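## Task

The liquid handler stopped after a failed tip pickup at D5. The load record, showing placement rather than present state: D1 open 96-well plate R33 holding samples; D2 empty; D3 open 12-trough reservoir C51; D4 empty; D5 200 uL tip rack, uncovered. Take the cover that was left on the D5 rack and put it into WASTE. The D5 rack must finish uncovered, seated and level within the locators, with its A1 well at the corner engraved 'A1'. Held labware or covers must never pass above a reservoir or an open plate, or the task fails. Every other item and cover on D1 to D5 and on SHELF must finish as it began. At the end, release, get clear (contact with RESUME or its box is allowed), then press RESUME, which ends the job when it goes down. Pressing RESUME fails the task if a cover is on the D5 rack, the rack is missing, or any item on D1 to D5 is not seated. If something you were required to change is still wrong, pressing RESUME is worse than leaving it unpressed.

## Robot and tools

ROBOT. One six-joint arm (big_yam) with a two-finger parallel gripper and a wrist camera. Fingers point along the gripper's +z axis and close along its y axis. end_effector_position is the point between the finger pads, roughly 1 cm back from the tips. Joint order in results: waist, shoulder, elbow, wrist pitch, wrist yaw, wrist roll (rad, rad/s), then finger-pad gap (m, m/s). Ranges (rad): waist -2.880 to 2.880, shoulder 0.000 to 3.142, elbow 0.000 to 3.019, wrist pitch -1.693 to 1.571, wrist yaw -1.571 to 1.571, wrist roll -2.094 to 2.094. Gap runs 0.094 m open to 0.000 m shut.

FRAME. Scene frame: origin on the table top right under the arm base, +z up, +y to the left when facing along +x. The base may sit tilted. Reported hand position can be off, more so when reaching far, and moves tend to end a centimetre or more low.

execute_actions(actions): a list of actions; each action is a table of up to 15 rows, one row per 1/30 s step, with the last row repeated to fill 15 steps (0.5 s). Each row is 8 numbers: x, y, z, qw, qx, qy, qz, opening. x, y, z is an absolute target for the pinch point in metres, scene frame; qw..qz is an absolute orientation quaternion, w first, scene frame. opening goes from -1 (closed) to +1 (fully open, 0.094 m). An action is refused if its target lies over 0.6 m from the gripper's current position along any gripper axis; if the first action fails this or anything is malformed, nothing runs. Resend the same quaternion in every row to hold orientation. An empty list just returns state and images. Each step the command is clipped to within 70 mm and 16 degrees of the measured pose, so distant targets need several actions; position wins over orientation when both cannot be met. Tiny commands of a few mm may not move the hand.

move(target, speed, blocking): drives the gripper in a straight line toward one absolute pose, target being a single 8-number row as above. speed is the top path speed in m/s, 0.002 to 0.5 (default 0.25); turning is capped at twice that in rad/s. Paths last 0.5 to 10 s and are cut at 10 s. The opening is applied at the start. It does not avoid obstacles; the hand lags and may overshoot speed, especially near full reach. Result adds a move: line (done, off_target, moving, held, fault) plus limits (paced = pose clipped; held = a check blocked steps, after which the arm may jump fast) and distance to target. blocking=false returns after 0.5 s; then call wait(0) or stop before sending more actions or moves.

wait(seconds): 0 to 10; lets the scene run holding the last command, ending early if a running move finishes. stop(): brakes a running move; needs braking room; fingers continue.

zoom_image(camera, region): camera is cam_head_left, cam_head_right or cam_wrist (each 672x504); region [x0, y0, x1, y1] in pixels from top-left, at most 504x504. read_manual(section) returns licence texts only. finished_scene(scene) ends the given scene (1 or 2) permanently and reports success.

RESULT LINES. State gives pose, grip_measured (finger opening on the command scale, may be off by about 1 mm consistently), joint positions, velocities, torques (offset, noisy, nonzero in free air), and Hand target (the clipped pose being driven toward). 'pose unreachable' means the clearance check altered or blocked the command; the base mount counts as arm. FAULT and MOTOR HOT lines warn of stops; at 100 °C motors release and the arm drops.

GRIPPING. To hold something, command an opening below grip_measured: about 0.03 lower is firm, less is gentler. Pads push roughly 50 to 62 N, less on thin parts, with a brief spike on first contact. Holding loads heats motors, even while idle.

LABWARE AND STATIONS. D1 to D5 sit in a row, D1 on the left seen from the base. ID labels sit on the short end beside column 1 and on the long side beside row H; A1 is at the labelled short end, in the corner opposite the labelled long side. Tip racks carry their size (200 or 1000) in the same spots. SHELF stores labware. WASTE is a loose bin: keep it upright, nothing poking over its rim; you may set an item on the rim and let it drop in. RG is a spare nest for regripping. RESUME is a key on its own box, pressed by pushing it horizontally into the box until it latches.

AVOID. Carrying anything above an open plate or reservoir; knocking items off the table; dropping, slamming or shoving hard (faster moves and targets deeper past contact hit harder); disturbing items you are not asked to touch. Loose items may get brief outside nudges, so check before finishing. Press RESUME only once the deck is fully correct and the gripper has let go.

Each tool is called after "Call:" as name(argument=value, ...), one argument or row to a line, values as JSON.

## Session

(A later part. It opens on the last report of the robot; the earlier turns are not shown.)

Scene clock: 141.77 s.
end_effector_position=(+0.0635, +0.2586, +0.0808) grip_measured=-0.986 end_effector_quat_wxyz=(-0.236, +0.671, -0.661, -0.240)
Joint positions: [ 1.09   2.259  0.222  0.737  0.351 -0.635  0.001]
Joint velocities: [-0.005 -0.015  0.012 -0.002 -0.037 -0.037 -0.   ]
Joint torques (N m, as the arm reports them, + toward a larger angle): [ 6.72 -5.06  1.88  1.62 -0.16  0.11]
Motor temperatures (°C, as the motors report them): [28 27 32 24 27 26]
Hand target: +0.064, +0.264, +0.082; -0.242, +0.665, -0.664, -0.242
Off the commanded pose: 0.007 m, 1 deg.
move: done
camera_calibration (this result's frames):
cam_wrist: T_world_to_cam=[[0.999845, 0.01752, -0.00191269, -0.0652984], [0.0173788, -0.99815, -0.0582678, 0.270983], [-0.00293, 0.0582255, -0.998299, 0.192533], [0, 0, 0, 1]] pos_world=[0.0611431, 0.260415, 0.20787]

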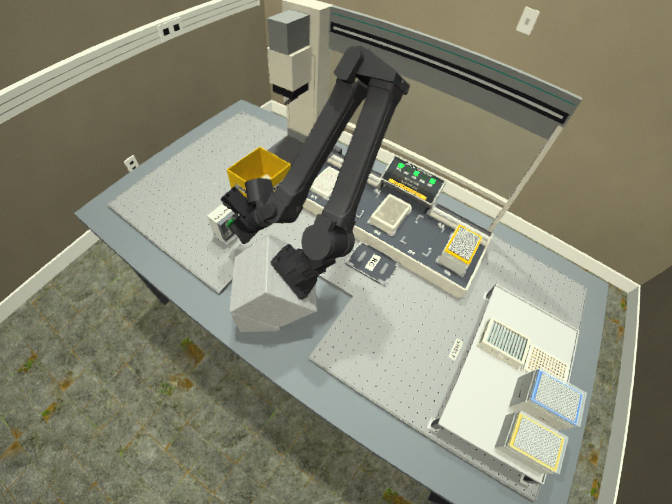

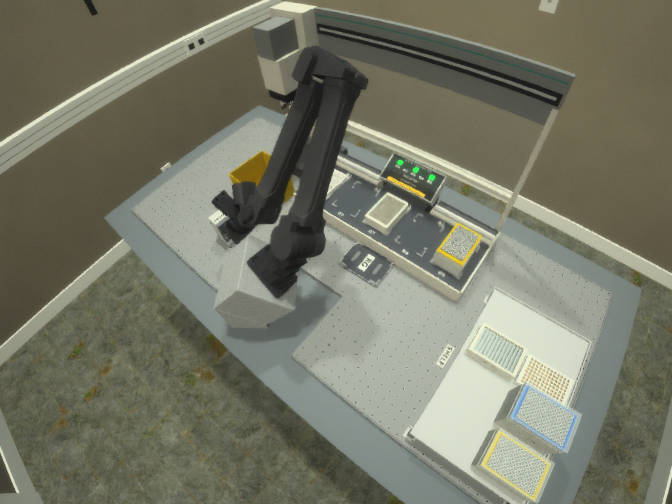

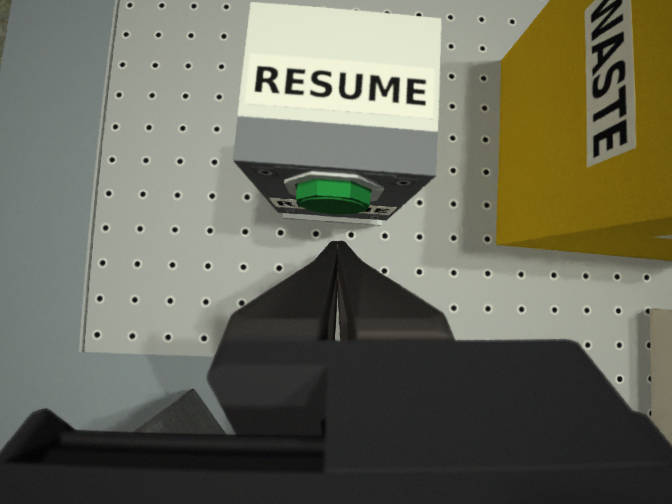

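Call:
move(
  target=[0.078,0.33,0.093,0.242,-0.664,0.664,0.242,-1],
  speed=0.04,
)

Scene clock: 146.90 s.
end_effector_position=(+0.0590, +0.2783, +0.0714) grip_measured=-0.986 end_effector_quat_wxyz=(-0.196, +0.692, -0.658, -0.222)
Joint positions: [ 1.113  2.259  0.321  0.53   0.372 -0.596  0.001]
Joint velocities: [ 0.015 -0.005  0.002 -0.002 -0.066 -0.051 -0.002]
Joint torques (N m, as the arm reports them, + toward a larger angle): [ 8.13 -8.19  7.46  1.56 -0.8   0.12]
Motor temperatures (°C, as the motors report them): [28 27 32 24 27 26]
move: unfinished (the scene ended)
camera_calibration (this result's frames):
cam_wrist: T_world_to_cam=[[0.998017, 0.0588185, -0.0224374, -0.0710625], [0.0594243, -0.997858, 0.0273588, 0.28147], [-0.0207801, -0.0286378, -0.999374, 0.207297], [0, 0, 0, 1]] pos_world=[0.0585031, 0.290983, 0.197872]
The task's run has ended: the event that ends the task has happened.

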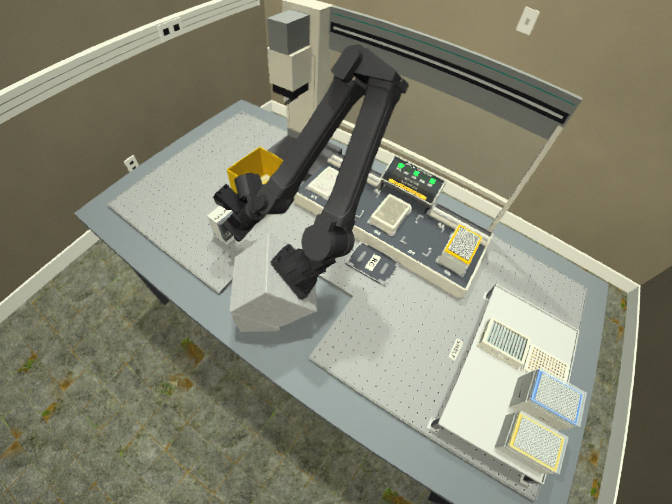

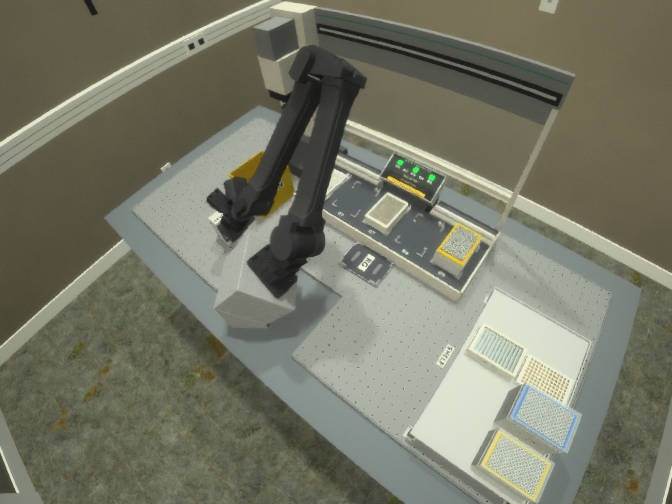

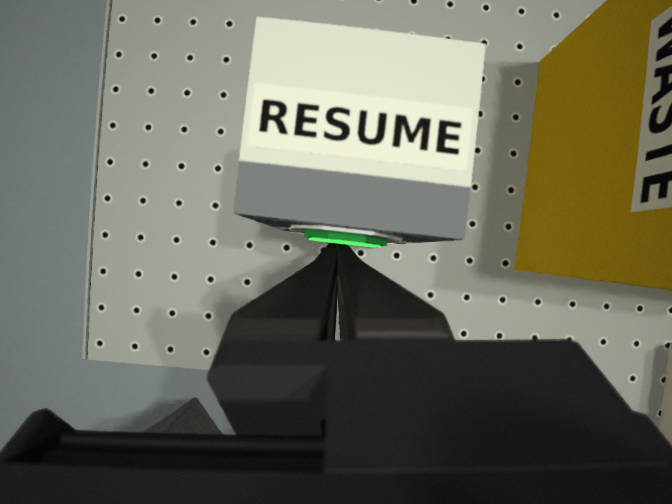

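Call:
finished_scene(
  scene=2,
)

The scene is finished: the task was done.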